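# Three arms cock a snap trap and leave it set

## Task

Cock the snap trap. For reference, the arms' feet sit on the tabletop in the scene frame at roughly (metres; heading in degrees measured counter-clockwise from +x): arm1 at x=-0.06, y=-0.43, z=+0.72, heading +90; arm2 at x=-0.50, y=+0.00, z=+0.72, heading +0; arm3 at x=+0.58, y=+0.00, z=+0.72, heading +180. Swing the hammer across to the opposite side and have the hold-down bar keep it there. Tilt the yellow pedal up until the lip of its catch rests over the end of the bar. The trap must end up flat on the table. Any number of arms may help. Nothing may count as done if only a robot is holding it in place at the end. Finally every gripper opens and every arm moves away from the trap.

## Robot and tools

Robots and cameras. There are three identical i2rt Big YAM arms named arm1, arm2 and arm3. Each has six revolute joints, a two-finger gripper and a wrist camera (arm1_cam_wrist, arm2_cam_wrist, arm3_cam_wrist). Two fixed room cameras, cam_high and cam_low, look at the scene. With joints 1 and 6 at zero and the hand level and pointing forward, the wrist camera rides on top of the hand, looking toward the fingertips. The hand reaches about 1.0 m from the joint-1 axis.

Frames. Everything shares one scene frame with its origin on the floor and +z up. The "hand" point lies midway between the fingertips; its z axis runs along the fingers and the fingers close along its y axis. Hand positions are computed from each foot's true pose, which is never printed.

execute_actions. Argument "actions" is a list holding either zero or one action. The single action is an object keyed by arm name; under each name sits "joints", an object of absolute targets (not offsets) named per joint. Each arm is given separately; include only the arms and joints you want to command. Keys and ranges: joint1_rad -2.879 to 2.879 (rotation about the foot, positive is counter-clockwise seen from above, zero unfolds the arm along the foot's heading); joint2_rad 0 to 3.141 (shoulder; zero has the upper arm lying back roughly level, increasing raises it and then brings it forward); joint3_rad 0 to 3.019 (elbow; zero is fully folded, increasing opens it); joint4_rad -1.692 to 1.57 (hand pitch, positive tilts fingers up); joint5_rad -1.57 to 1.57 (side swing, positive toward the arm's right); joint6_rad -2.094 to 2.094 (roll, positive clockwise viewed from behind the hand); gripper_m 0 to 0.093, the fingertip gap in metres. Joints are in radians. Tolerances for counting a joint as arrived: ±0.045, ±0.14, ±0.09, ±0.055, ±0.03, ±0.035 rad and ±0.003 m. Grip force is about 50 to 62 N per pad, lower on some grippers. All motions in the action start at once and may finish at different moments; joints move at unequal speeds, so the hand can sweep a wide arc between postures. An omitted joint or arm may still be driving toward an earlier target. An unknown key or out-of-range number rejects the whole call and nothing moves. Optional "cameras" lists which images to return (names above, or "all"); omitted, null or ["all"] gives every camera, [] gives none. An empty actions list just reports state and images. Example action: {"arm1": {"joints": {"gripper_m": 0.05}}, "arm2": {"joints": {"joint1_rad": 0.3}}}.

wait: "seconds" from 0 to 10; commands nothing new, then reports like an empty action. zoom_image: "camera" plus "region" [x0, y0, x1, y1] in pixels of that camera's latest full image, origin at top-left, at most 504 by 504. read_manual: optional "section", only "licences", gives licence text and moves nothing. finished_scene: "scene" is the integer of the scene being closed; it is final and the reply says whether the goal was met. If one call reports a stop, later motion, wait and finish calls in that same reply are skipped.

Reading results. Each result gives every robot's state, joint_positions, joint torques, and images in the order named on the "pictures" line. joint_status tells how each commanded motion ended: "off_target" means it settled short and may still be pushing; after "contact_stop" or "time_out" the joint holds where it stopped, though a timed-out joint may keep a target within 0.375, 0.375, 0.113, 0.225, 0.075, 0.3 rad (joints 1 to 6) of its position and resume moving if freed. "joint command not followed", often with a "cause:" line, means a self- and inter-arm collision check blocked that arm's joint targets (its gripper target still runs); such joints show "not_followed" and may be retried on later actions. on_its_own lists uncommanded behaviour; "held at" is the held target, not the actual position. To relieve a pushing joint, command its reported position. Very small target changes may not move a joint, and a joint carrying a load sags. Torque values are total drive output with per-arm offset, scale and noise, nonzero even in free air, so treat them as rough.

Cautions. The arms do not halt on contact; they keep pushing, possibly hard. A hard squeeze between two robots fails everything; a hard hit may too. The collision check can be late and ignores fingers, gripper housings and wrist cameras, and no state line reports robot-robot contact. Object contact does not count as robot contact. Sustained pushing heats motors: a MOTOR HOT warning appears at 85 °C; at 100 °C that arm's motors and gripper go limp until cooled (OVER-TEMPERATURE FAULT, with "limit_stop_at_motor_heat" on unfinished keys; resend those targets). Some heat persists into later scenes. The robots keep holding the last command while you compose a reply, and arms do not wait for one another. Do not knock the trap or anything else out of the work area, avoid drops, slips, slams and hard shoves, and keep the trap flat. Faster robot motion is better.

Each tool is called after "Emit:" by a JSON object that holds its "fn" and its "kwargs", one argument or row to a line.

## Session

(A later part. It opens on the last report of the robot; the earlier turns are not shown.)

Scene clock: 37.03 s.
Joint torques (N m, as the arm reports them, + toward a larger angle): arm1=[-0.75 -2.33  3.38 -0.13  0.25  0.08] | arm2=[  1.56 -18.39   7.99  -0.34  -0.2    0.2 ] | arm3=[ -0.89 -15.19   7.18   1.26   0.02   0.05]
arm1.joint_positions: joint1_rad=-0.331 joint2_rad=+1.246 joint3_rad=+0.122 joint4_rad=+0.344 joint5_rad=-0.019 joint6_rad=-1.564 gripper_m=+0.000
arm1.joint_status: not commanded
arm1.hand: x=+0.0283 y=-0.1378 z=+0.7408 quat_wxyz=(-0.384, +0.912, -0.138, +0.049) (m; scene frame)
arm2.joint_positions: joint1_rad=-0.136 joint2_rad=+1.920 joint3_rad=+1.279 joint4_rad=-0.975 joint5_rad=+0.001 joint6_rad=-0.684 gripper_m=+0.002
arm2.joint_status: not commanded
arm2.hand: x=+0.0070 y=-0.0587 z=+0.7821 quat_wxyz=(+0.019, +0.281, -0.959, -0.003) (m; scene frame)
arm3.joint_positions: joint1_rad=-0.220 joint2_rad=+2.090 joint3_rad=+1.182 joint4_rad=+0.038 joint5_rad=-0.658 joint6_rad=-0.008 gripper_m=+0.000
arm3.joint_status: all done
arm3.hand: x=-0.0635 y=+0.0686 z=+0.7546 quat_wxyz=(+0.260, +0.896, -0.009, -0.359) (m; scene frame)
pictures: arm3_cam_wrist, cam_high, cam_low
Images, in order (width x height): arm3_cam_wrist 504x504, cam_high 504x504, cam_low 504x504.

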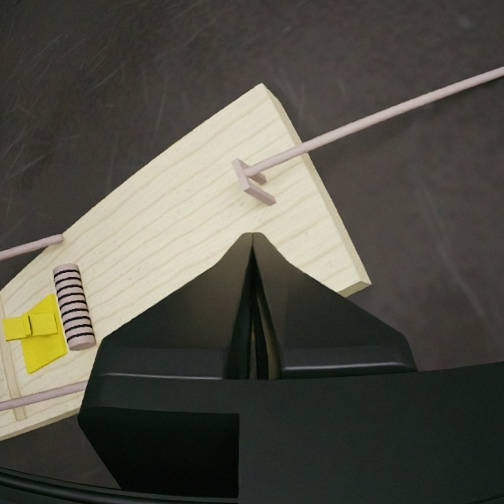

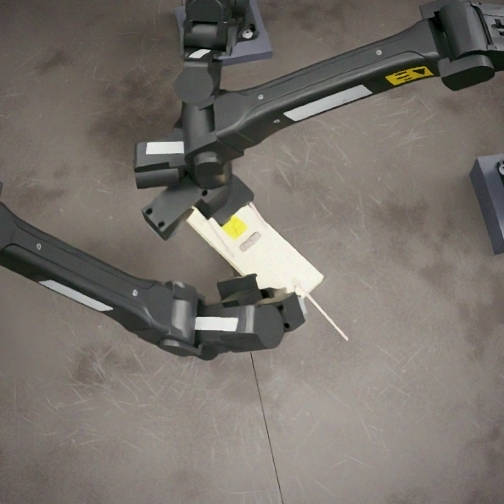

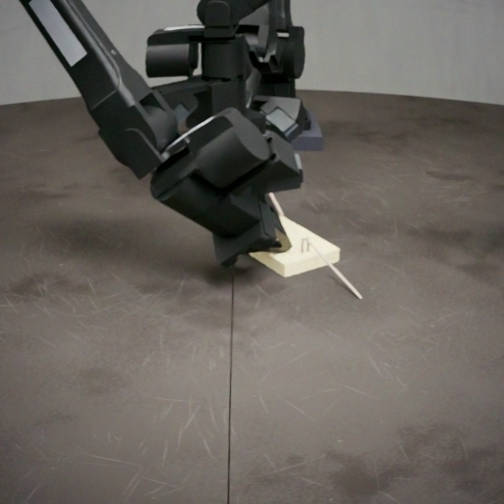

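Emit:
{"fn": "execute_actions", "kwargs": {
  "actions": [
    {"arm2":{"joints":{"joint1_rad":-0.035,"joint2_rad":1.81,"joint3_rad":1.19,"joint4_rad":-1.0,"joint6_rad":-0.6}},"arm3":{"joints":{"joint2_rad":2.16}}}
  ],
  "cameras": ["cam_high","arm3_cam_wrist","arm2_cam_wrist"]
}}

Scene clock: 38.13 s.
Joint torques (N m, as the arm reports them, + toward a larger angle): arm1=[-1.32 -3.55  4.29  0.56  0.01  0.03] | arm2=[  2.97 -14.26   6.66   0.05  -0.48   0.18] | arm3=[ -0.19 -14.2    4.69   0.73  -0.2    0.05]
arm1.joint_positions: joint1_rad=-0.331 joint2_rad=+1.267 joint3_rad=+0.107 joint4_rad=+0.321 joint5_rad=-0.012 joint6_rad=-1.564 gripper_m=+0.000
arm1.joint_status: not commanded
arm1.hand: x=+0.0250 y=-0.1527 z=+0.7259 quat_wxyz=(-0.356, +0.923, -0.141, +0.049) (m; scene frame)
arm2.joint_positions: joint1_rad=-0.062 joint2_rad=+1.830 joint3_rad=+1.196 joint4_rad=-0.984 joint5_rad=+0.009 joint6_rad=-0.612 gripper_m=+0.002
arm2.joint_status: all done
arm2.hand: x=-0.0200 y=-0.0207 z=+0.7996 quat_wxyz=(+0.022, +0.283, -0.959, +0.002) (m; scene frame)
arm3.joint_positions: joint1_rad=-0.232 joint2_rad=+2.092 joint3_rad=+1.218 joint4_rad=+0.053 joint5_rad=-0.650 joint6_rad=-0.008 gripper_m=+0.000
arm3.joint_status: all done
arm3.hand: x=-0.0808 y=+0.0823 z=+0.7680 quat_wxyz=(+0.249, +0.890, -0.007, -0.381) (m; scene frame)
pictures: arm2_cam_wrist, arm3_cam_wrist, cam_high
Images, in order (width x height): arm2_cam_wrist 504x504, arm3_cam_wrist 504x504, cam_high 504x504.

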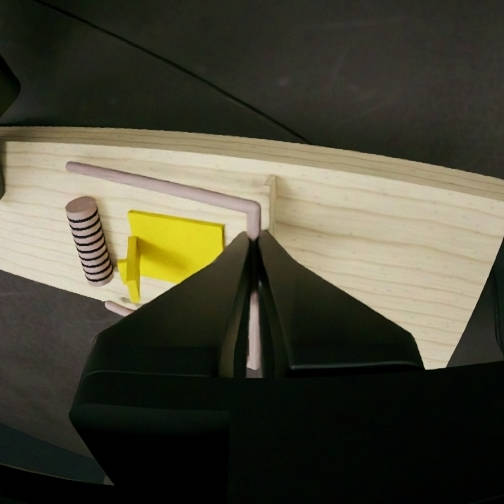

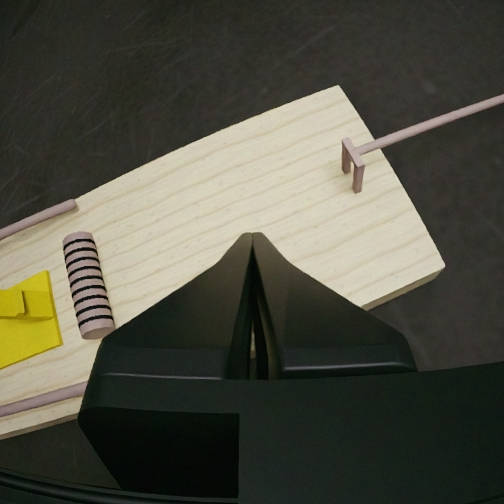

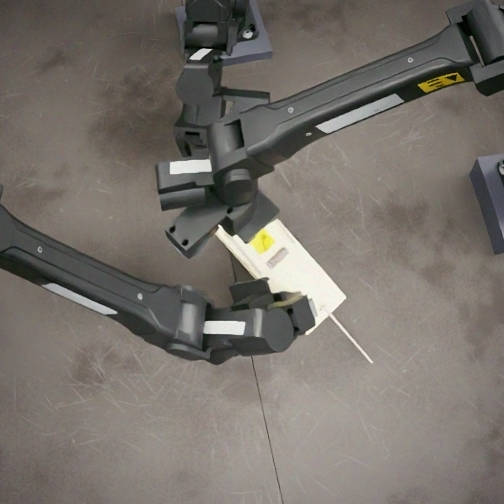

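Emit:
{"fn": "execute_actions", "kwargs": {
  "actions": [
    {"arm2":{"joints":{"joint1_rad":-0.06,"joint2_rad":1.93,"joint3_rad":1.155,"joint4_rad":-0.83,"joint6_rad":-0.61}},"arm3":{"joints":{"joint2_rad":1.85,"gripper_m":0.093}},"arm1":{"joints":{"joint2_rad":1.0,"joint4_rad":0.3}}}
  ],
  "cameras": ["cam_high","cam_low","arm2_cam_wrist"]
}}

Scene clock: 39.93 s.
Joint torques (N m, as the arm reports them, + toward a larger angle): arm1=[-1.25 -2.39  6.64  1.31  0.01  0.11] | arm2=[  1.17 -14.18   6.11   1.29  -0.09   0.07] | arm3=[ -0.96 -15.59   7.94   1.55  -0.21   0.07]
arm1.joint_positions: joint1_rad=-0.331 joint2_rad=+0.997 joint3_rad=+0.101 joint4_rad=+0.311 joint5_rad=-0.012 joint6_rad=-1.564 gripper_m=+0.000
arm1.joint_status: all done
arm1.hand: x=+0.0327 y=-0.1272 z=+0.7983 quat_wxyz=(-0.470, +0.870, -0.132, +0.066) (m; scene frame)
arm2.joint_positions: joint1_rad=-0.070 joint2_rad=+1.933 joint3_rad=+1.159 joint4_rad=-0.846 joint5_rad=-0.001 joint6_rad=-0.611 gripper_m=+0.002
arm2.joint_status: all done
arm2.hand: x=-0.0197 y=-0.0233 z=+0.7405 quat_wxyz=(+0.021, +0.278, -0.960, -0.003) (m; scene frame)
arm3.joint_positions: joint1_rad=-0.220 joint2_rad=+1.824 joint3_rad=+1.195 joint4_rad=+0.037 joint5_rad=-0.649 joint6_rad=-0.009 gripper_m=+0.093
arm3.joint_status: all done
arm3.hand: x=-0.0915 y=+0.0785 z=+0.9281 quat_wxyz=(+0.222, +0.850, +0.037, -0.476) (m; scene frame)
pictures: arm2_cam_wrist, cam_high, cam_low
Images, in order (width x height): arm2_cam_wrist 504x504, cam_high 504x504, cam_low 504x504.

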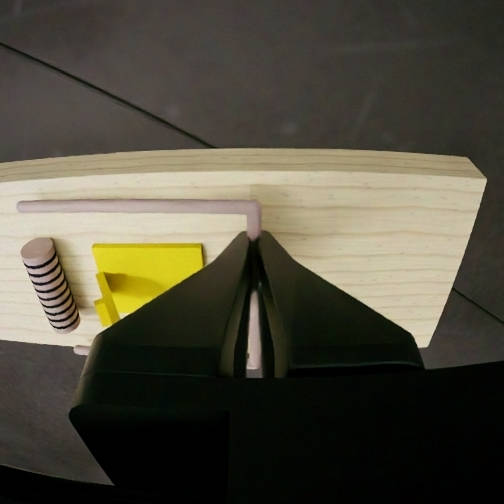

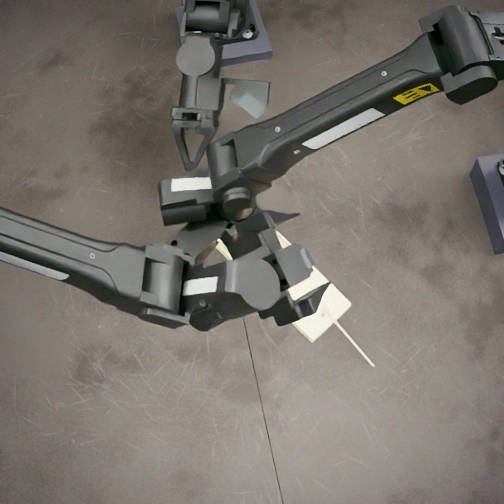

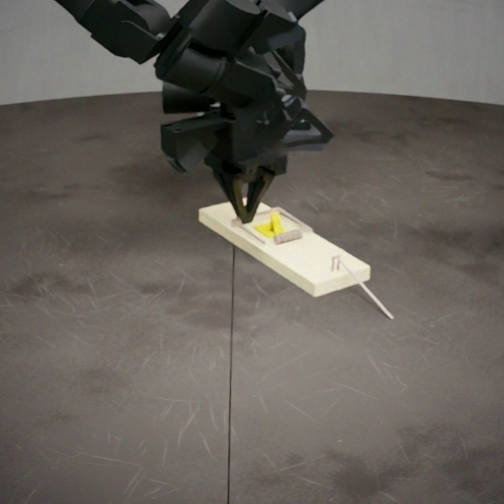

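Emit:
{"fn": "execute_actions", "kwargs": {
  "actions": [
    {"arm1":{"joints":{"joint1_rad":-0.575,"joint2_rad":1.27,"joint3_rad":0.34,"joint4_rad":-0.05,"joint5_rad":-0.81,"joint6_rad":-0.846,"gripper_m":0.093}},"arm3":{"joints":{"joint1_rad":-0.4,"joint2_rad":1.5,"gripper_m":0}}}
  ],
  "cameras": ["cam_high","cam_low","arm1_cam_wrist","arm3_cam_wrist"]
}}

Scene clock: 41.87 s.
Joint torques (N m, as the arm reports them, + toward a larger angle): arm1=[-0.55 -5.18  7.13  0.68 -0.5   0.12] | arm2=[  1.48 -13.78   6.01   1.27  -0.08   0.05] | arm3=[ -1.3  -12.89   9.24   1.72  -0.08   0.08]
arm1.joint_positions: joint1_rad=-0.567 joint2_rad=+1.263 joint3_rad=+0.322 joint4_rad=-0.035 joint5_rad=-0.808 joint6_rad=-0.855 gripper_m=+0.093
arm1.joint_status: all done
arm1.hand: x=-0.0102 y=-0.1049 z=+0.7906 quat_wxyz=(-0.237, +0.780, -0.422, -0.397) (m; scene frame)
arm2.joint_positions: joint1_rad=-0.070 joint2_rad=+1.933 joint3_rad=+1.159 joint4_rad=-0.846 joint5_rad=-0.001 joint6_rad=-0.611 gripper_m=+0.002
arm2.joint_status: not commanded
arm2.hand: x=-0.0197 y=-0.0233 z=+0.7405 quat_wxyz=(+0.021, +0.278, -0.960, -0.003) (m; scene frame)
arm3.joint_positions: joint1_rad=-0.406 joint2_rad=+1.484 joint3_rad=+1.195 joint4_rad=+0.037 joint5_rad=-0.649 joint6_rad=-0.008 gripper_m=+0.001
arm3.joint_status: all done
arm3.hand: x=-0.0329 y=+0.1860 z=+1.1421 quat_wxyz=(+0.116, +0.777, +0.021, -0.619) (m; scene frame)
pictures: arm1_cam_wrist, arm3_cam_wrist, cam_high, cam_low
Images, in order (width x height): arm1_cam_wrist 504x504, arm3_cam_wrist 504x504, cam_high 504x504, cam_low 504x504.

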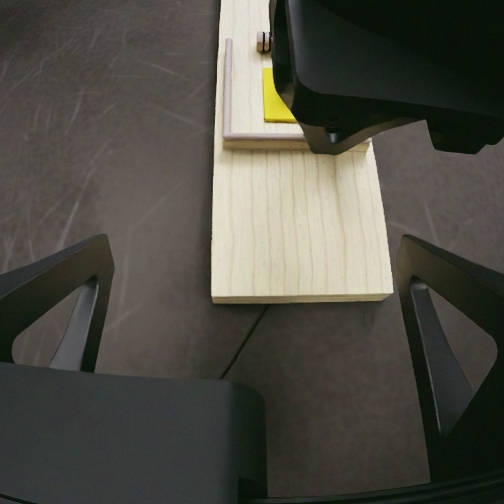

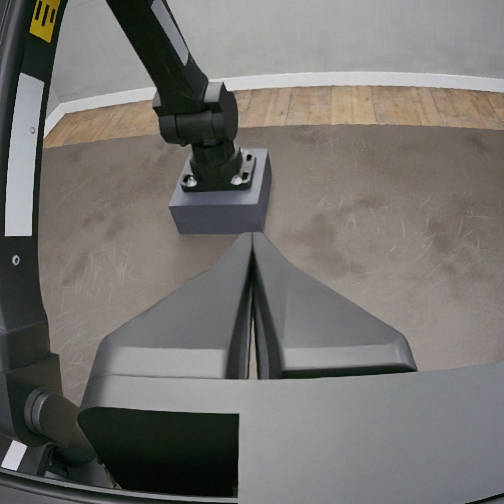

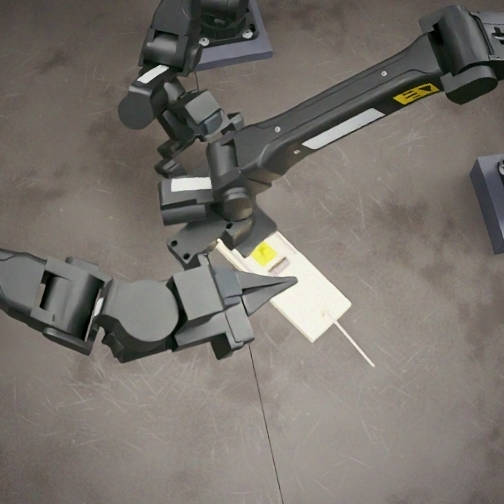

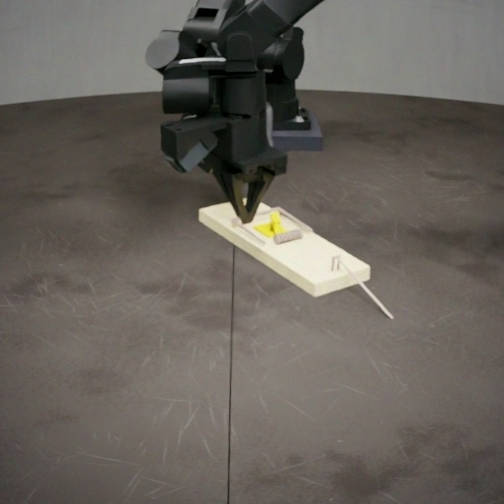

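Emit:
{"fn": "execute_actions", "kwargs": {
  "actions": [
    {"arm1":{"joints":{"joint2_rad":1.475,"joint3_rad":0.397,"joint4_rad":0.105}}}
  ],
  "cameras": ["cam_high","arm1_cam_wrist","arm2_cam_wrist"]
}}

Scene clock: 42.93 s.
Joint torques (N m, as the arm reports them, + toward a larger angle): arm1=[-0.2  -8.29  6.52  1.86 -0.54  0.13] | arm2=[  1.2  -14.     6.05   1.29  -0.1    0.07] | arm3=[ -1.41 -13.     9.35   1.74  -0.08   0.08]
arm1.joint_positions: joint1_rad=-0.567 joint2_rad=+1.473 joint3_rad=+0.376 joint4_rad=+0.086 joint5_rad=-0.809 joint6_rad=-0.854 gripper_m=+0.093
arm1.joint_status: all done
arm1.hand: x=+0.0023 y=-0.0839 z=+0.7581 quat_wxyz=(-0.221, +0.780, -0.430, -0.398) (m; scene frame)
arm2.joint_positions: joint1_rad=-0.070 joint2_rad=+1.933 joint3_rad=+1.159 joint4_rad=-0.846 joint5_rad=-0.001 joint6_rad=-0.611 gripper_m=+0.002
arm2.joint_status: not commanded
arm2.hand: x=-0.0197 y=-0.0233 z=+0.7405 quat_wxyz=(+0.021, +0.278, -0.960, -0.003) (m; scene frame)
arm3.joint_positions: joint1_rad=-0.406 joint2_rad=+1.484 joint3_rad=+1.195 joint4_rad=+0.037 joint5_rad=-0.649 joint6_rad=-0.008 gripper_m=+0.001
arm3.joint_status: not commanded
arm3.hand: x=-0.0329 y=+0.1860 z=+1.1421 quat_wxyz=(+0.116, +0.777, +0.021, -0.619) (m; scene frame)
pictures: arm1_cam_wrist, arm2_cam_wrist, cam_high
Images, in order (width x height): arm1_cam_wrist 504x504, arm2_cam_wrist 504x504, cam_high 504x504.

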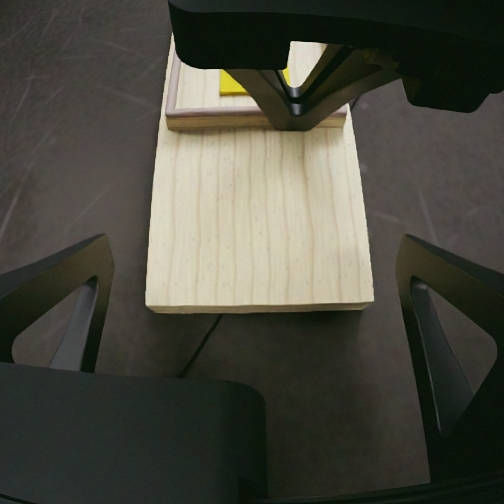

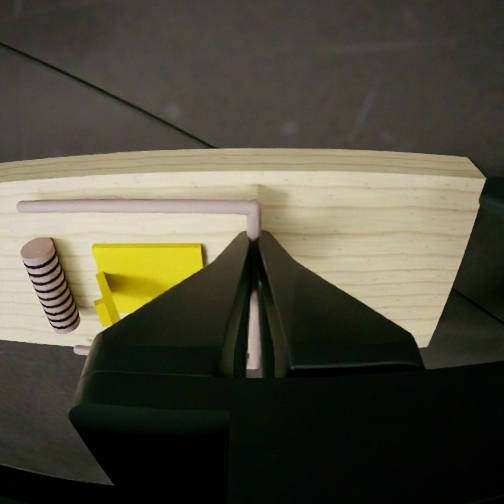

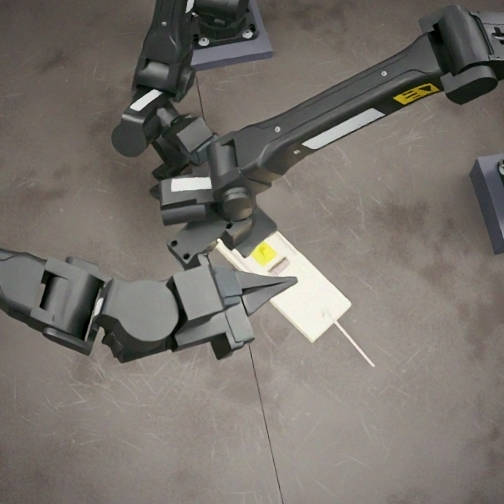

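Emit:
{"fn": "execute_actions", "kwargs": {
  "actions": [
    {"arm1":{"joints":{"joint2_rad":1.603,"joint4_rad":0.245}}}
  ],
  "cameras": ["arm1_cam_wrist"]
}}

Emit:
{"fn": "execute_actions", "kwargs": {
  "actions": [
    {"arm1":{"joints":{"gripper_m":0.05}}}
  ],
  "cameras": ["cam_low","arm1_cam_wrist","arm2_cam_wrist"]
}}

Scene clock: 43.90 s.
Joint torques (N m, as the arm reports them, + toward a larger angle): arm1=[-1.07 -9.08  5.56  2.03 -0.53  0.05] | arm2=[  1.39 -13.95   6.08   1.33  -0.09   0.05] | arm3=[ -1.4  -13.21   9.31   1.76  -0.09   0.08]
arm1.joint_positions: joint1_rad=-0.567 joint2_rad=+1.601 joint3_rad=+0.376 joint4_rad=+0.226 joint5_rad=-0.809 joint6_rad=-0.854 gripper_m=+0.093
arm1.joint_status: all done
arm1.hand: x=+0.0053 y=-0.0789 z=+0.7328 quat_wxyz=(-0.226, +0.780, -0.427, -0.398) (m; scene frame)
arm2.joint_positions: joint1_rad=-0.070 joint2_rad=+1.933 joint3_rad=+1.159 joint4_rad=-0.846 joint5_rad=-0.001 joint6_rad=-0.611 gripper_m=+0.002
arm2.joint_status: not commanded
arm2.hand: x=-0.0197 y=-0.0233 z=+0.7405 quat_wxyz=(+0.021, +0.278, -0.960, -0.003) (m; scene frame)
arm3.joint_positions: joint1_rad=-0.406 joint2_rad=+1.484 joint3_rad=+1.195 joint4_rad=+0.037 joint5_rad=-0.649 joint6_rad=-0.008 gripper_m=+0.001
arm3.joint_status: not commanded
arm3.hand: x=-0.0329 y=+0.1860 z=+1.1421 quat_wxyz=(+0.116, +0.777, +0.021, -0.619) (m; scene frame)
pictures: arm1_cam_wrist
Images, in order (width x height): arm1_cam_wrist 504x504.

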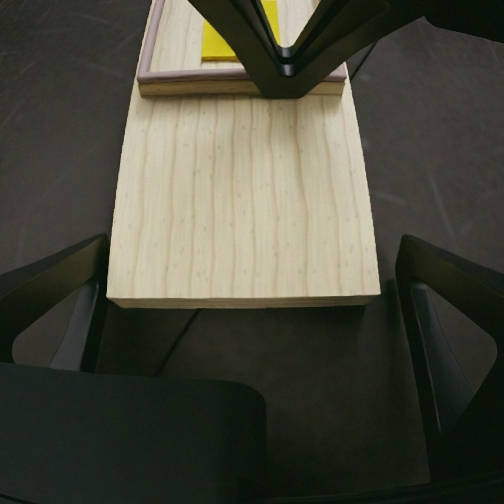

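Scene clock: 44.47 s.
Joint torques (N m, as the arm reports them, + toward a larger angle): arm1=[-1.59 -8.79  5.37  2.02 -0.49  0.06] | arm2=[  1.22 -13.79   6.15   1.11   0.06   0.06] | arm3=[ -1.43 -13.17   9.33   1.75  -0.08   0.08]
arm1.joint_positions: joint1_rad=-0.567 joint2_rad=+1.601 joint3_rad=+0.376 joint4_rad=+0.226 joint5_rad=-0.811 joint6_rad=-0.853 gripper_m=+0.079
arm1.joint_status: gripper_m off_target (ended at +0.079, target +0.050)
arm1.hand: x=+0.0050 y=-0.0788 z=+0.7330 quat_wxyz=(-0.226, +0.779, -0.427, -0.399) (m; scene frame)
arm2.joint_positions: joint1_rad=-0.068 joint2_rad=+1.933 joint3_rad=+1.159 joint4_rad=-0.840 joint5_rad=-0.005 joint6_rad=-0.611 gripper_m=+0.002
arm2.joint_status: not commanded
arm2.hand: x=-0.0182 y=-0.0217 z=+0.7405 quat_wxyz=(+0.018, +0.279, -0.960, -0.005) (m; scene frame)
arm3.joint_positions: joint1_rad=-0.406 joint2_rad=+1.484 joint3_rad=+1.195 joint4_rad=+0.037 joint5_rad=-0.649 joint6_rad=-0.008 gripper_m=+0.001
arm3.joint_status: not commanded
arm3.hand: x=-0.0329 y=+0.1860 z=+1.1421 quat_wxyz=(+0.116, +0.777, +0.021, -0.619) (m; scene frame)
pictures: arm1_cam_wrist, arm2_cam_wrist, cam_low
Images, in order (width x height): arm1_cam_wrist 504x504, arm2_cam_wrist 504x504, cam_low 504x504.

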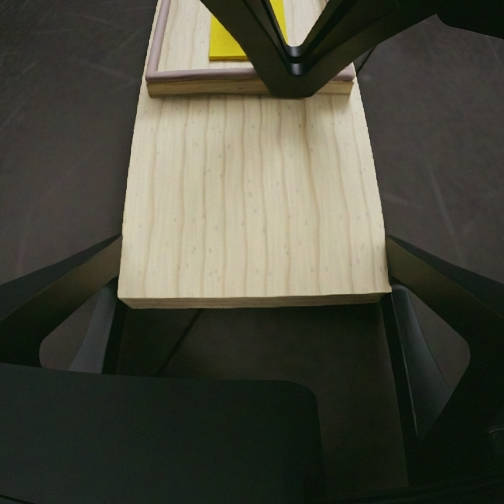

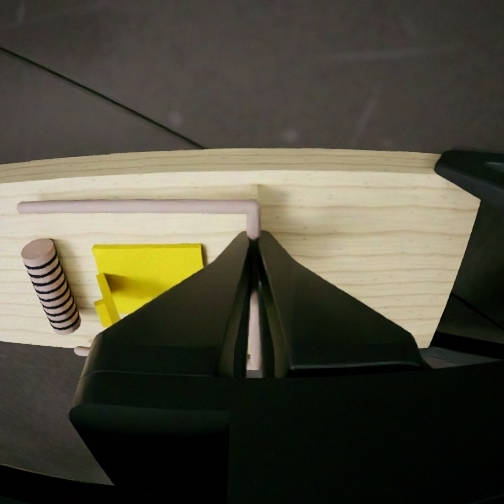

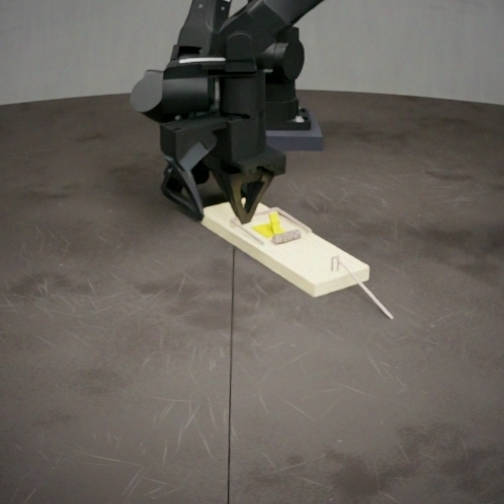

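Emit:
{"fn": "execute_actions", "kwargs": {
  "actions": [
    {"arm3":{"joints":{"joint1_rad":-0.29,"joint2_rad":2.10,"joint3_rad":1.37,"joint4_rad":-0.05}}}
  ],
  "cameras": ["cam_low","arm3_cam_wrist"]
}}

Scene clock: 46.03 s.
Joint torques (N m, as the arm reports them, + toward a larger angle): arm1=[-1.33 -8.23  5.45  2.05 -0.44  0.11] | arm2=[  0.97 -13.96   6.08   1.11   0.07   0.06] | arm3=[ -2.75 -21.01   8.05   1.43  -0.25   0.05]
arm1.joint_positions: joint1_rad=-0.567 joint2_rad=+1.601 joint3_rad=+0.376 joint4_rad=+0.226 joint5_rad=-0.811 joint6_rad=-0.853 gripper_m=+0.079
arm1.joint_status: not commanded
arm1.hand: x=+0.0050 y=-0.0788 z=+0.7330 quat_wxyz=(-0.226, +0.779, -0.427, -0.399) (m; scene frame)
arm2.joint_positions: joint1_rad=-0.068 joint2_rad=+1.933 joint3_rad=+1.159 joint4_rad=-0.840 joint5_rad=-0.005 joint6_rad=-0.611 gripper_m=+0.002
arm2.joint_status: not commanded
arm2.hand: x=-0.0182 y=-0.0217 z=+0.7405 quat_wxyz=(+0.018, +0.279, -0.960, -0.005) (m; scene frame)
arm3.joint_positions: joint1_rad=-0.280 joint2_rad=+2.115 joint3_rad=+1.351 joint4_rad=-0.045 joint5_rad=-0.650 joint6_rad=-0.008 gripper_m=+0.001
arm3.joint_status: all done
arm3.hand: x=-0.1137 y=+0.1270 z=+0.7923 quat_wxyz=(+0.238, +0.888, -0.027, -0.392) (m; scene frame)
pictures: arm3_cam_wrist, cam_low
Images, in order (width x height): arm3_cam_wrist 504x504, cam_low 504x504.

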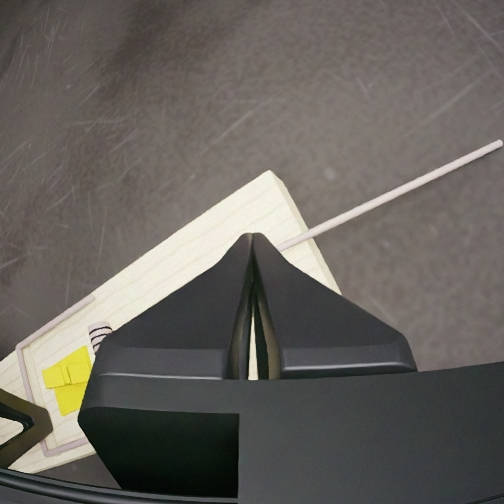

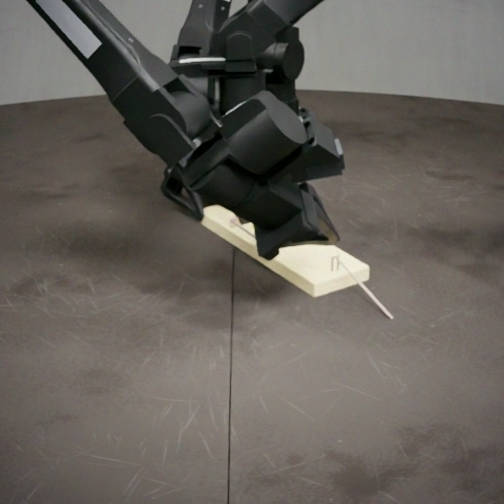

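Too far forward; pull back while lowering.

Emit:
{"fn": "execute_actions", "kwargs": {
  "actions": [
    {"arm3":{"joints":{"joint3_rad":1.31,"joint4_rad":-0.1}}}
  ],
  "cameras": []
}}

Emit:
{"fn": "execute_actions", "kwargs": {
  "actions": [
    {"arm3":{"joints":{"joint2_rad":2.2}}}
  ],
  "cameras": ["cam_low","arm3_cam_wrist"]
}}

Scene clock: 46.83 s.
Joint torques (N m, as the arm reports them, + toward a larger angle): arm1=[-0.3  -8.77  5.47  1.73 -0.41  0.11] | arm2=[  1.14 -13.89   6.11   1.06   0.06   0.05] | arm3=[ -2.78 -20.76   5.93   0.98  -0.27   0.05]
arm1.joint_positions: joint1_rad=-0.567 joint2_rad=+1.601 joint3_rad=+0.376 joint4_rad=+0.226 joint5_rad=-0.811 joint6_rad=-0.853 gripper_m=+0.079
arm1.joint_status: not commanded
arm1.hand: x=+0.0050 y=-0.0788 z=+0.7330 quat_wxyz=(-0.226, +0.779, -0.427, -0.399) (m; scene frame)
arm2.joint_positions: joint1_rad=-0.068 joint2_rad=+1.933 joint3_rad=+1.159 joint4_rad=-0.840 joint5_rad=-0.005 joint6_rad=-0.611 gripper_m=+0.002
arm2.joint_status: not commanded
arm2.hand: x=-0.0182 y=-0.0217 z=+0.7405 quat_wxyz=(+0.018, +0.279, -0.960, -0.005) (m; scene frame)
arm3.joint_positions: joint1_rad=-0.280 joint2_rad=+2.112 joint3_rad=+1.317 joint4_rad=-0.086 joint5_rad=-0.650 joint6_rad=-0.008 gripper_m=+0.000
arm3.joint_status: all done
arm3.hand: x=-0.0936 y=+0.1201 z=+0.7740 quat_wxyz=(+0.247, +0.899, -0.039, -0.361) (m; scene frame)
pictures: none
No camera images: the call's "cameras" was empty. Leave "cameras" out to get every camera's image.

Scene clock: 47.60 s.
Joint torques (N m, as the arm reports them, + toward a larger angle): arm1=[-0.54 -8.49  5.42  1.59 -0.44  0.13] | arm2=[  1.   -14.34   6.08   1.09   0.02   0.06] | arm3=[ -2.35 -16.09   5.66   0.78   0.22   0.04]
arm1.joint_positions: joint1_rad=-0.567 joint2_rad=+1.601 joint3_rad=+0.376 joint4_rad=+0.226 joint5_rad=-0.811 joint6_rad=-0.852 gripper_m=+0.079
arm1.joint_status: not commanded
arm1.hand: x=+0.0050 y=-0.0789 z=+0.7329 quat_wxyz=(-0.226, +0.779, -0.428, -0.399) (m; scene frame)
arm2.joint_positions: joint1_rad=-0.068 joint2_rad=+1.933 joint3_rad=+1.159 joint4_rad=-0.839 joint5_rad=-0.005 joint6_rad=-0.611 gripper_m=+0.002
arm2.joint_status: not commanded
arm2.hand: x=-0.0180 y=-0.0219 z=+0.7404 quat_wxyz=(+0.018, +0.279, -0.960, -0.004) (m; scene frame)
arm3.joint_positions: joint1_rad=-0.284 joint2_rad=+2.146 joint3_rad=+1.318 joint4_rad=-0.083 joint5_rad=-0.662 joint6_rad=-0.007 gripper_m=+0.000
arm3.joint_status: all done
arm3.hand: x=-0.0886 y=+0.1194 z=+0.7538 quat_wxyz=(+0.256, +0.901, -0.044, -0.348) (m; scene frame)
pictures: arm3_cam_wrist, cam_low
Images, in order (width x height): arm3_cam_wrist 504x504, cam_low 504x504.

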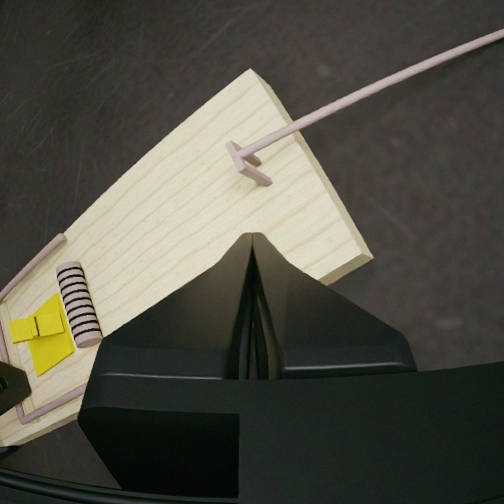

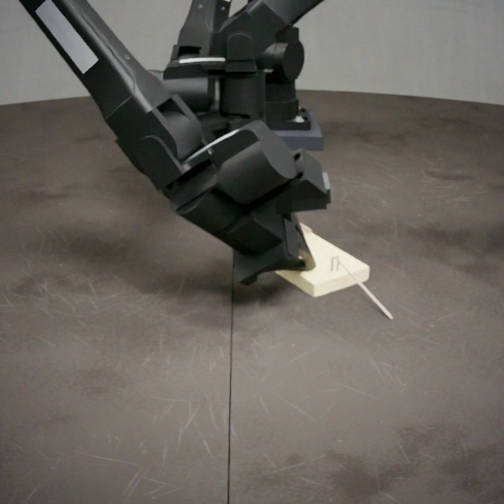

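Emit:
{"fn": "execute_actions", "kwargs": {
  "actions": [
    {"arm2":{"joints":{"joint1_rad":-0.03,"joint2_rad":1.80,"joint3_rad":1.16,"joint4_rad":-0.94,"joint6_rad":-0.575}},"arm1":{"joints":{"joint2_rad":1.63}}}
  ],
  "cameras": ["cam_high","arm3_cam_wrist","arm1_cam_wrist"]
}}

Scene clock: 48.57 s.
Joint torques (N m, as the arm reports them, + toward a larger angle): arm1=[-1.33 -8.38  5.32  1.55  0.03  0.05] | arm2=[  1.26 -16.32   7.35  -0.32  -0.12   0.19] | arm3=[ -2.2  -16.     5.6    0.83   0.06   0.04]
arm1.joint_positions: joint1_rad=-0.567 joint2_rad=+1.607 joint3_rad=+0.380 joint4_rad=+0.235 joint5_rad=-0.823 joint6_rad=-0.849 gripper_m=+0.079
arm1.joint_status: all done
arm1.hand: x=+0.0046 y=-0.0768 z=+0.7340 quat_wxyz=(-0.227, +0.777, -0.425, -0.405) (m; scene frame)
arm2.joint_positions: joint1_rad=-0.039 joint2_rad=+1.844 joint3_rad=+1.153 joint4_rad=-0.915 joint5_rad=+0.000 joint6_rad=-0.588 gripper_m=+0.002
arm2.joint_status: all done
arm2.hand: x=-0.0247 y=-0.0084 z=+0.7802 quat_wxyz=(+0.015, +0.282, -0.959, +0.000) (m; scene frame)
arm3.joint_positions: joint1_rad=-0.285 joint2_rad=+2.146 joint3_rad=+1.319 joint4_rad=-0.083 joint5_rad=-0.659 joint6_rad=-0.007 gripper_m=+0.000
arm3.joint_status: not commanded
arm3.hand: x=-0.0890 y=+0.1206 z=+0.7540 quat_wxyz=(+0.254, +0.901, -0.045, -0.349) (m; scene frame)
pictures: arm1_cam_wrist, arm3_cam_wrist, cam_high
Images, in order (width x height): arm1_cam_wrist 504x504, arm3_cam_wrist 504x504, cam_high 504x504.

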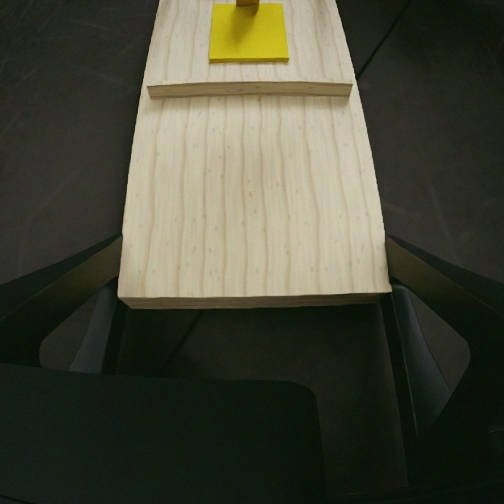

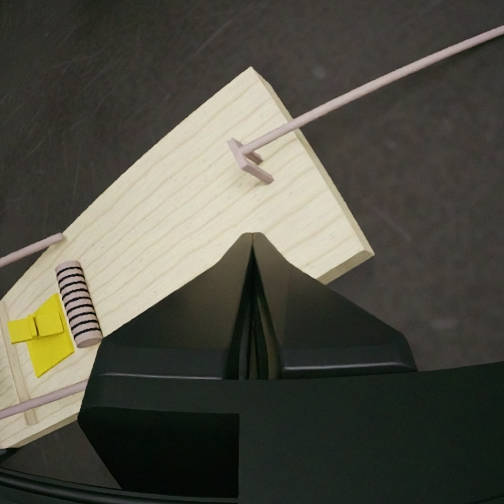

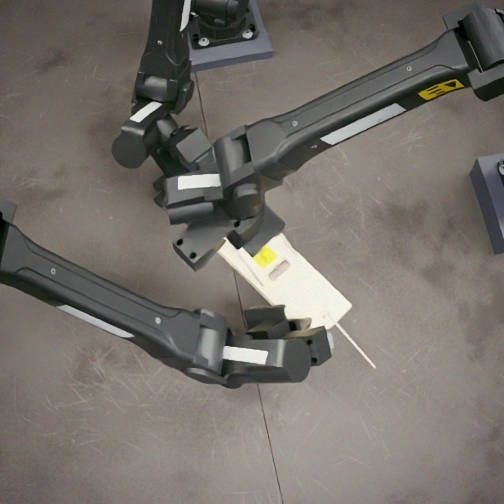

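Emit:
{"fn": "execute_actions", "kwargs": {
  "actions": [
    {"arm2":{"joints":{"joint1_rad":0.045,"joint2_rad":1.735,"joint3_rad":1.115,"joint4_rad":-0.97,"joint6_rad":-0.515}}}
  ],
  "cameras": ["cam_high","arm3_cam_wrist","arm1_cam_wrist"]
}}

Scene clock: 49.50 s.
Joint torques (N m, as the arm reports them, + toward a larger angle): arm1=[-1.36 -7.05  4.79  1.44  0.14  0.06] | arm2=[  3.65 -15.06   6.77  -0.71  -0.73   0.25] | arm3=[ -2.54 -15.62   5.6    0.84   0.05   0.04]
arm1.joint_positions: joint1_rad=-0.567 joint2_rad=+1.607 joint3_rad=+0.385 joint4_rad=+0.235 joint5_rad=-0.827 joint6_rad=-0.849 gripper_m=+0.079
arm1.joint_status: not commanded
arm1.hand: x=+0.0055 y=-0.0745 z=+0.7357 quat_wxyz=(-0.229, +0.777, -0.423, -0.406) (m; scene frame)
arm2.joint_positions: joint1_rad=+0.014 joint2_rad=+1.772 joint3_rad=+1.118 joint4_rad=-0.934 joint5_rad=+0.015 joint6_rad=-0.533 gripper_m=+0.002
arm2.joint_status: all done
arm2.hand: x=-0.0371 y=+0.0139 z=+0.8021 quat_wxyz=(+0.008, +0.281, -0.960, +0.010) (m; scene frame)
arm3.joint_positions: joint1_rad=-0.288 joint2_rad=+2.146 joint3_rad=+1.319 joint4_rad=-0.083 joint5_rad=-0.658 joint6_rad=-0.007 gripper_m=+0.000
arm3.joint_status: not commanded
arm3.hand: x=-0.0887 y=+0.1227 z=+0.7539 quat_wxyz=(+0.253, +0.901, -0.046, -0.349) (m; scene frame)
pictures: arm1_cam_wrist, arm3_cam_wrist, cam_high
Images, in order (width x height): arm1_cam_wrist 504x504, arm3_cam_wrist 504x504, cam_high 504x504.

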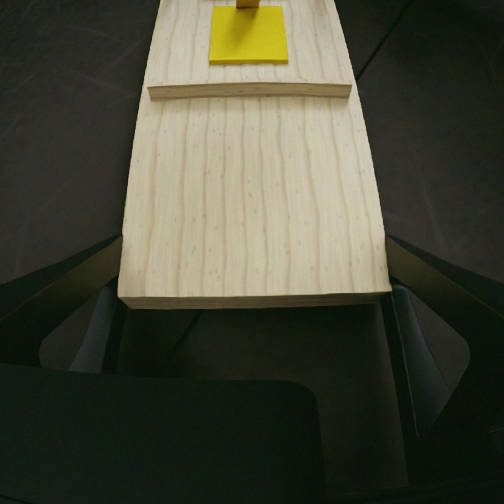

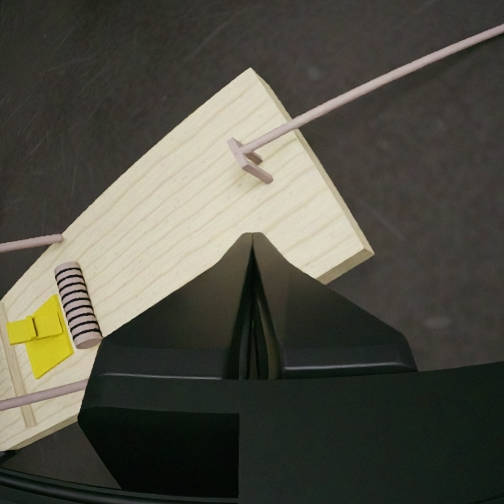

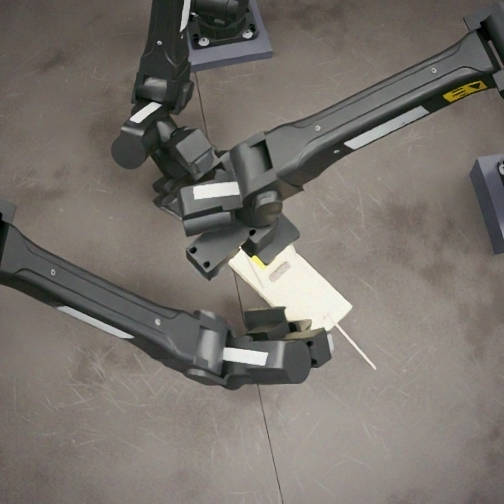

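Emit:
{"fn": "execute_actions", "kwargs": {
  "actions": [
    {"arm3":{"joints":{"joint1_rad":-0.5,"joint2_rad":1.6}},"arm1":{"joints":{"joint2_rad":1.66,"joint3_rad":0.36}}}
  ],
  "cameras": []
}}

Emit:
{"fn": "execute_actions", "kwargs": {
  "actions": [
    {"arm2":{"joints":{"joint1_rad":0.155,"joint2_rad":1.70,"joint3_rad":1.045,"joint4_rad":-0.955,"joint6_rad":-0.41}}}
  ],
  "cameras": ["cam_low","arm1_cam_wrist"]
}}

Emit:
{"fn": "zoom_image", "kwargs": {
  "camera": "cam_low",
  "region": [180, 130, 400, 320]
}}

Scene clock: 51.30 s.
Joint torques (N m, as the arm reports them, + toward a larger angle): arm1=[-0.65 -6.6   2.1   0.9   0.35  0.07] | arm2=[  3.48 -15.36   6.94  -0.73  -0.78   0.23] | arm3=[ -1.63 -14.42   9.29   1.73  -0.08   0.06]
arm1.joint_positions: joint1_rad=-0.566 joint2_rad=+1.626 joint3_rad=+0.385 joint4_rad=+0.253 joint5_rad=-0.831 joint6_rad=-0.854 gripper_m=+0.079
arm1.joint_status: all done
arm1.hand: x=+0.0048 y=-0.0743 z=+0.7321 quat_wxyz=(-0.229, +0.778, -0.420, -0.408) (m; scene frame)
arm2.joint_positions: joint1_rad=+0.014 joint2_rad=+1.772 joint3_rad=+1.117 joint4_rad=-0.934 joint5_rad=+0.016 joint6_rad=-0.531 gripper_m=+0.002
arm2.joint_status: not commanded
arm2.hand: x=-0.0378 y=+0.0139 z=+0.8016 quat_wxyz=(+0.009, +0.280, -0.960, +0.011) (m; scene frame)
arm3.joint_positions: joint1_rad=-0.500 joint2_rad=+1.588 joint3_rad=+1.304 joint4_rad=-0.094 joint5_rad=-0.651 joint6_rad=-0.007 gripper_m=+0.000
arm3.joint_status: all done
arm3.hand: x=-0.0399 y=+0.2586 z=+1.1122 quat_wxyz=(+0.112, +0.806, -0.040, -0.580) (m; scene frame)
pictures: none
No camera images: the call's "cameras" was empty. Leave "cameras" out to get every camera's image.

Scene clock: 53.17 s.
Joint torques (N m, as the arm reports them, + toward a larger angle): arm1=[-2.09 -6.83  1.79  0.94  0.31  0.03] | arm2=[  5.89 -12.48   5.99  -0.25  -1.55   0.35] | arm3=[ -1.93 -14.87   9.43   1.75  -0.08   0.06]
arm1.joint_positions: joint1_rad=-0.558 joint2_rad=+1.629 joint3_rad=+0.388 joint4_rad=+0.254 joint5_rad=-0.830 joint6_rad=-0.844 gripper_m=+0.079
arm1.joint_status: not commanded
arm1.hand: x=+0.0028 y=-0.0727 z=+0.7317 quat_wxyz=(-0.226, +0.778, -0.420, -0.409) (m; scene frame)
arm2.joint_positions: joint1_rad=+0.099 joint2_rad=+1.712 joint3_rad=+1.060 joint4_rad=-0.931 joint5_rad=+0.037 joint6_rad=-0.436 gripper_m=+0.002
arm2.joint_status: joint1_rad time_out (moved +0.085 of +0.141); the others done
arm2.on_its_own: joint1_rad reads +0.099 and still pushes toward +0.155 since a time_out
arm2.hand: x=-0.0597 y=+0.0473 z=+0.8101 quat_wxyz=(+0.007, +0.275, -0.961, +0.022) (m; scene frame)
arm3.joint_positions: joint1_rad=-0.500 joint2_rad=+1.588 joint3_rad=+1.304 joint4_rad=-0.094 joint5_rad=-0.651 joint6_rad=-0.007 gripper_m=+0.000
arm3.joint_status: not commanded
arm3.hand: x=-0.0399 y=+0.2586 z=+1.1122 quat_wxyz=(+0.112, +0.806, -0.040, -0.580) (m; scene frame)
pictures: arm1_cam_wrist, cam_low
Images, in order (width x height): arm1_cam_wrist 504x504, cam_low 504x504.

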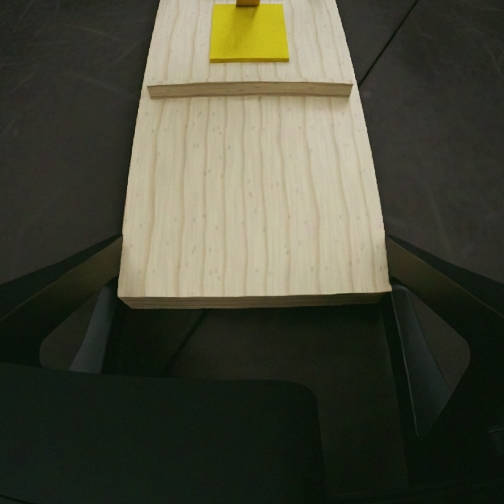

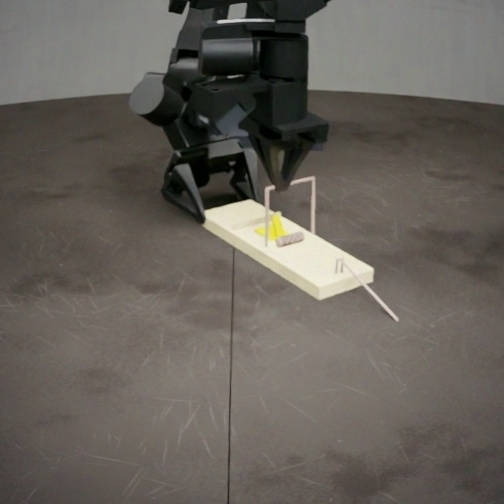

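Region (180, 130, 400, 320) of cam_low's 504x504 image, scaled by 2.291, with more detail than that image has; it fills the top 435 rows of this view, and the rest is white.

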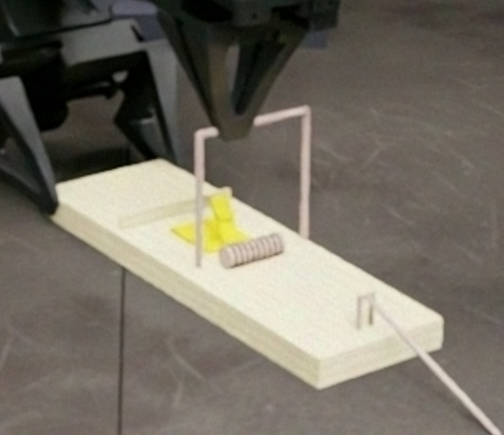

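Emit:
{"fn": "execute_actions", "kwargs": {
  "actions": [
    {"arm2":{"joints":{"joint1_rad":0.24,"joint2_rad":1.73,"joint3_rad":0.97,"joint4_rad":-0.885,"joint5_rad":-0.04,"joint6_rad":-0.32}}}
  ],
  "cameras": ["cam_low"]
}}

Emit:
{"fn": "zoom_image", "kwargs": {
  "camera": "cam_low",
  "region": [180, 130, 400, 320]
}}

Scene clock: 55.23 s.
Joint torques (N m, as the arm reports them, + toward a larger angle): arm1=[-1.67 -7.69  1.76  0.63  0.23  0.02] | arm2=[ 5.88 -9.12  4.69  0.82 -1.96  0.36] | arm3=[ -1.98 -14.96   9.37   1.75  -0.08   0.06]
arm1.joint_positions: joint1_rad=-0.558 joint2_rad=+1.630 joint3_rad=+0.388 joint4_rad=+0.254 joint5_rad=-0.829 joint6_rad=-0.844 gripper_m=+0.079
arm1.joint_status: not commanded
arm1.hand: x=+0.0029 y=-0.0727 z=+0.7316 quat_wxyz=(-0.226, +0.778, -0.421, -0.409) (m; scene frame)
arm2.joint_positions: joint1_rad=+0.182 joint2_rad=+1.704 joint3_rad=+0.997 joint4_rad=-0.886 joint5_rad=+0.011 joint6_rad=-0.347 gripper_m=+0.002
arm2.joint_status: joint1_rad time_out (moved +0.082 of +0.141); joint5_rad time_out (moved -0.026 of -0.077); the others done
arm2.on_its_own: joint1_rad reads +0.182 and still pushes toward +0.240 since a time_out; joint5_rad reads +0.011 and still pushes toward -0.040 since a time_out
arm2.hand: x=-0.0843 y=+0.0837 z=+0.7940 quat_wxyz=(+0.010, +0.272, -0.962, +0.010) (m; scene frame)
arm3.joint_positions: joint1_rad=-0.500 joint2_rad=+1.588 joint3_rad=+1.304 joint4_rad=-0.094 joint5_rad=-0.651 joint6_rad=-0.007 gripper_m=+0.000
arm3.joint_status: not commanded
arm3.hand: x=-0.0399 y=+0.2586 z=+1.1122 quat_wxyz=(+0.112, +0.806, -0.040, -0.580) (m; scene frame)
pictures: cam_low
Images, in order (width x height): cam_low 504x504.

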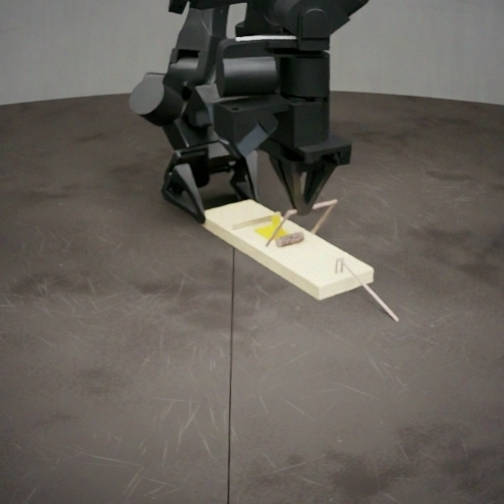

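Region (180, 130, 400, 320) of cam_low's 504x504 image, scaled by 2.291, with more detail than that image has; it fills the top 435 rows of this view, and the rest is white.

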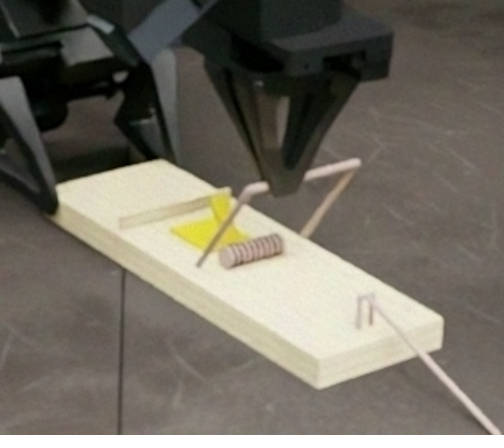

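Emit:
{"fn": "execute_actions", "kwargs": {
  "actions": [
    {"arm2":{"joints":{"joint1_rad":0.27,"joint2_rad":1.87,"joint3_rad":0.92,"joint4_rad":-0.735,"joint5_rad":-0.01,"joint6_rad":-0.27}}}
  ],
  "cameras": ["cam_low","cam_high"]
}}

Emit:
{"fn": "zoom_image", "kwargs": {
  "camera": "cam_low",
  "region": [180, 130, 400, 320]
}}

Scene clock: 56.17 s.
Joint torques (N m, as the arm reports them, + toward a larger angle): arm1=[-1.75 -6.79  1.73  0.85  0.27 -0.03] | arm2=[ 3.03 -7.52  3.32  1.84 -0.89  0.31] | arm3=[ -1.97 -14.95   9.38   1.75  -0.08   0.06]
arm1.joint_positions: joint1_rad=-0.558 joint2_rad=+1.630 joint3_rad=+0.388 joint4_rad=+0.255 joint5_rad=-0.828 joint6_rad=-0.842 gripper_m=+0.079
arm1.joint_status: not commanded
arm1.hand: x=+0.0031 y=-0.0726 z=+0.7315 quat_wxyz=(-0.226, +0.777, -0.421, -0.409) (m; scene frame)
arm2.joint_positions: joint1_rad=+0.243 joint2_rad=+1.811 joint3_rad=+0.952 joint4_rad=-0.765 joint5_rad=+0.014 joint6_rad=-0.293 gripper_m=+0.002
arm2.joint_status: all done
arm2.hand: x=-0.0994 y=+0.1056 z=+0.7382 quat_wxyz=(+0.025, +0.276, -0.961, +0.012) (m; scene frame)
arm3.joint_positions: joint1_rad=-0.500 joint2_rad=+1.588 joint3_rad=+1.304 joint4_rad=-0.094 joint5_rad=-0.651 joint6_rad=-0.007 gripper_m=+0.000
arm3.joint_status: not commanded
arm3.hand: x=-0.0399 y=+0.2586 z=+1.1122 quat_wxyz=(+0.112, +0.806, -0.040, -0.580) (m; scene frame)
pictures: cam_high, cam_low
Images, in order (width x height): cam_high 504x504, cam_low 504x504.

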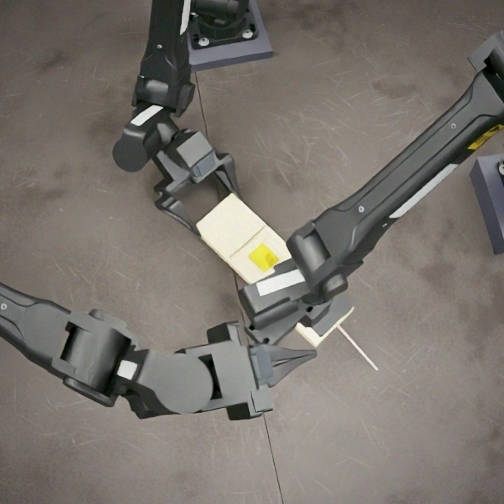

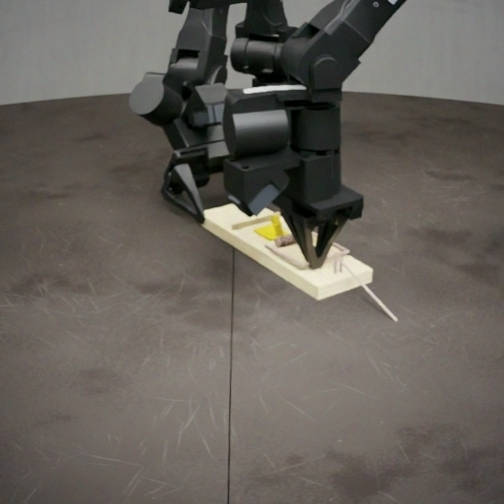

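Region (180, 130, 400, 320) of cam_low's 504x504 image, scaled by 2.291, with more detail than that image has; it fills the top 435 rows of this view, and the rest is white.

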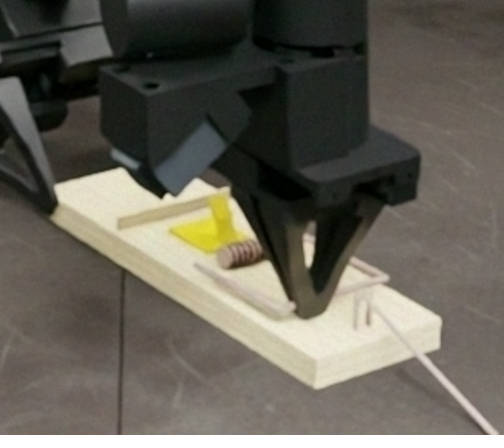

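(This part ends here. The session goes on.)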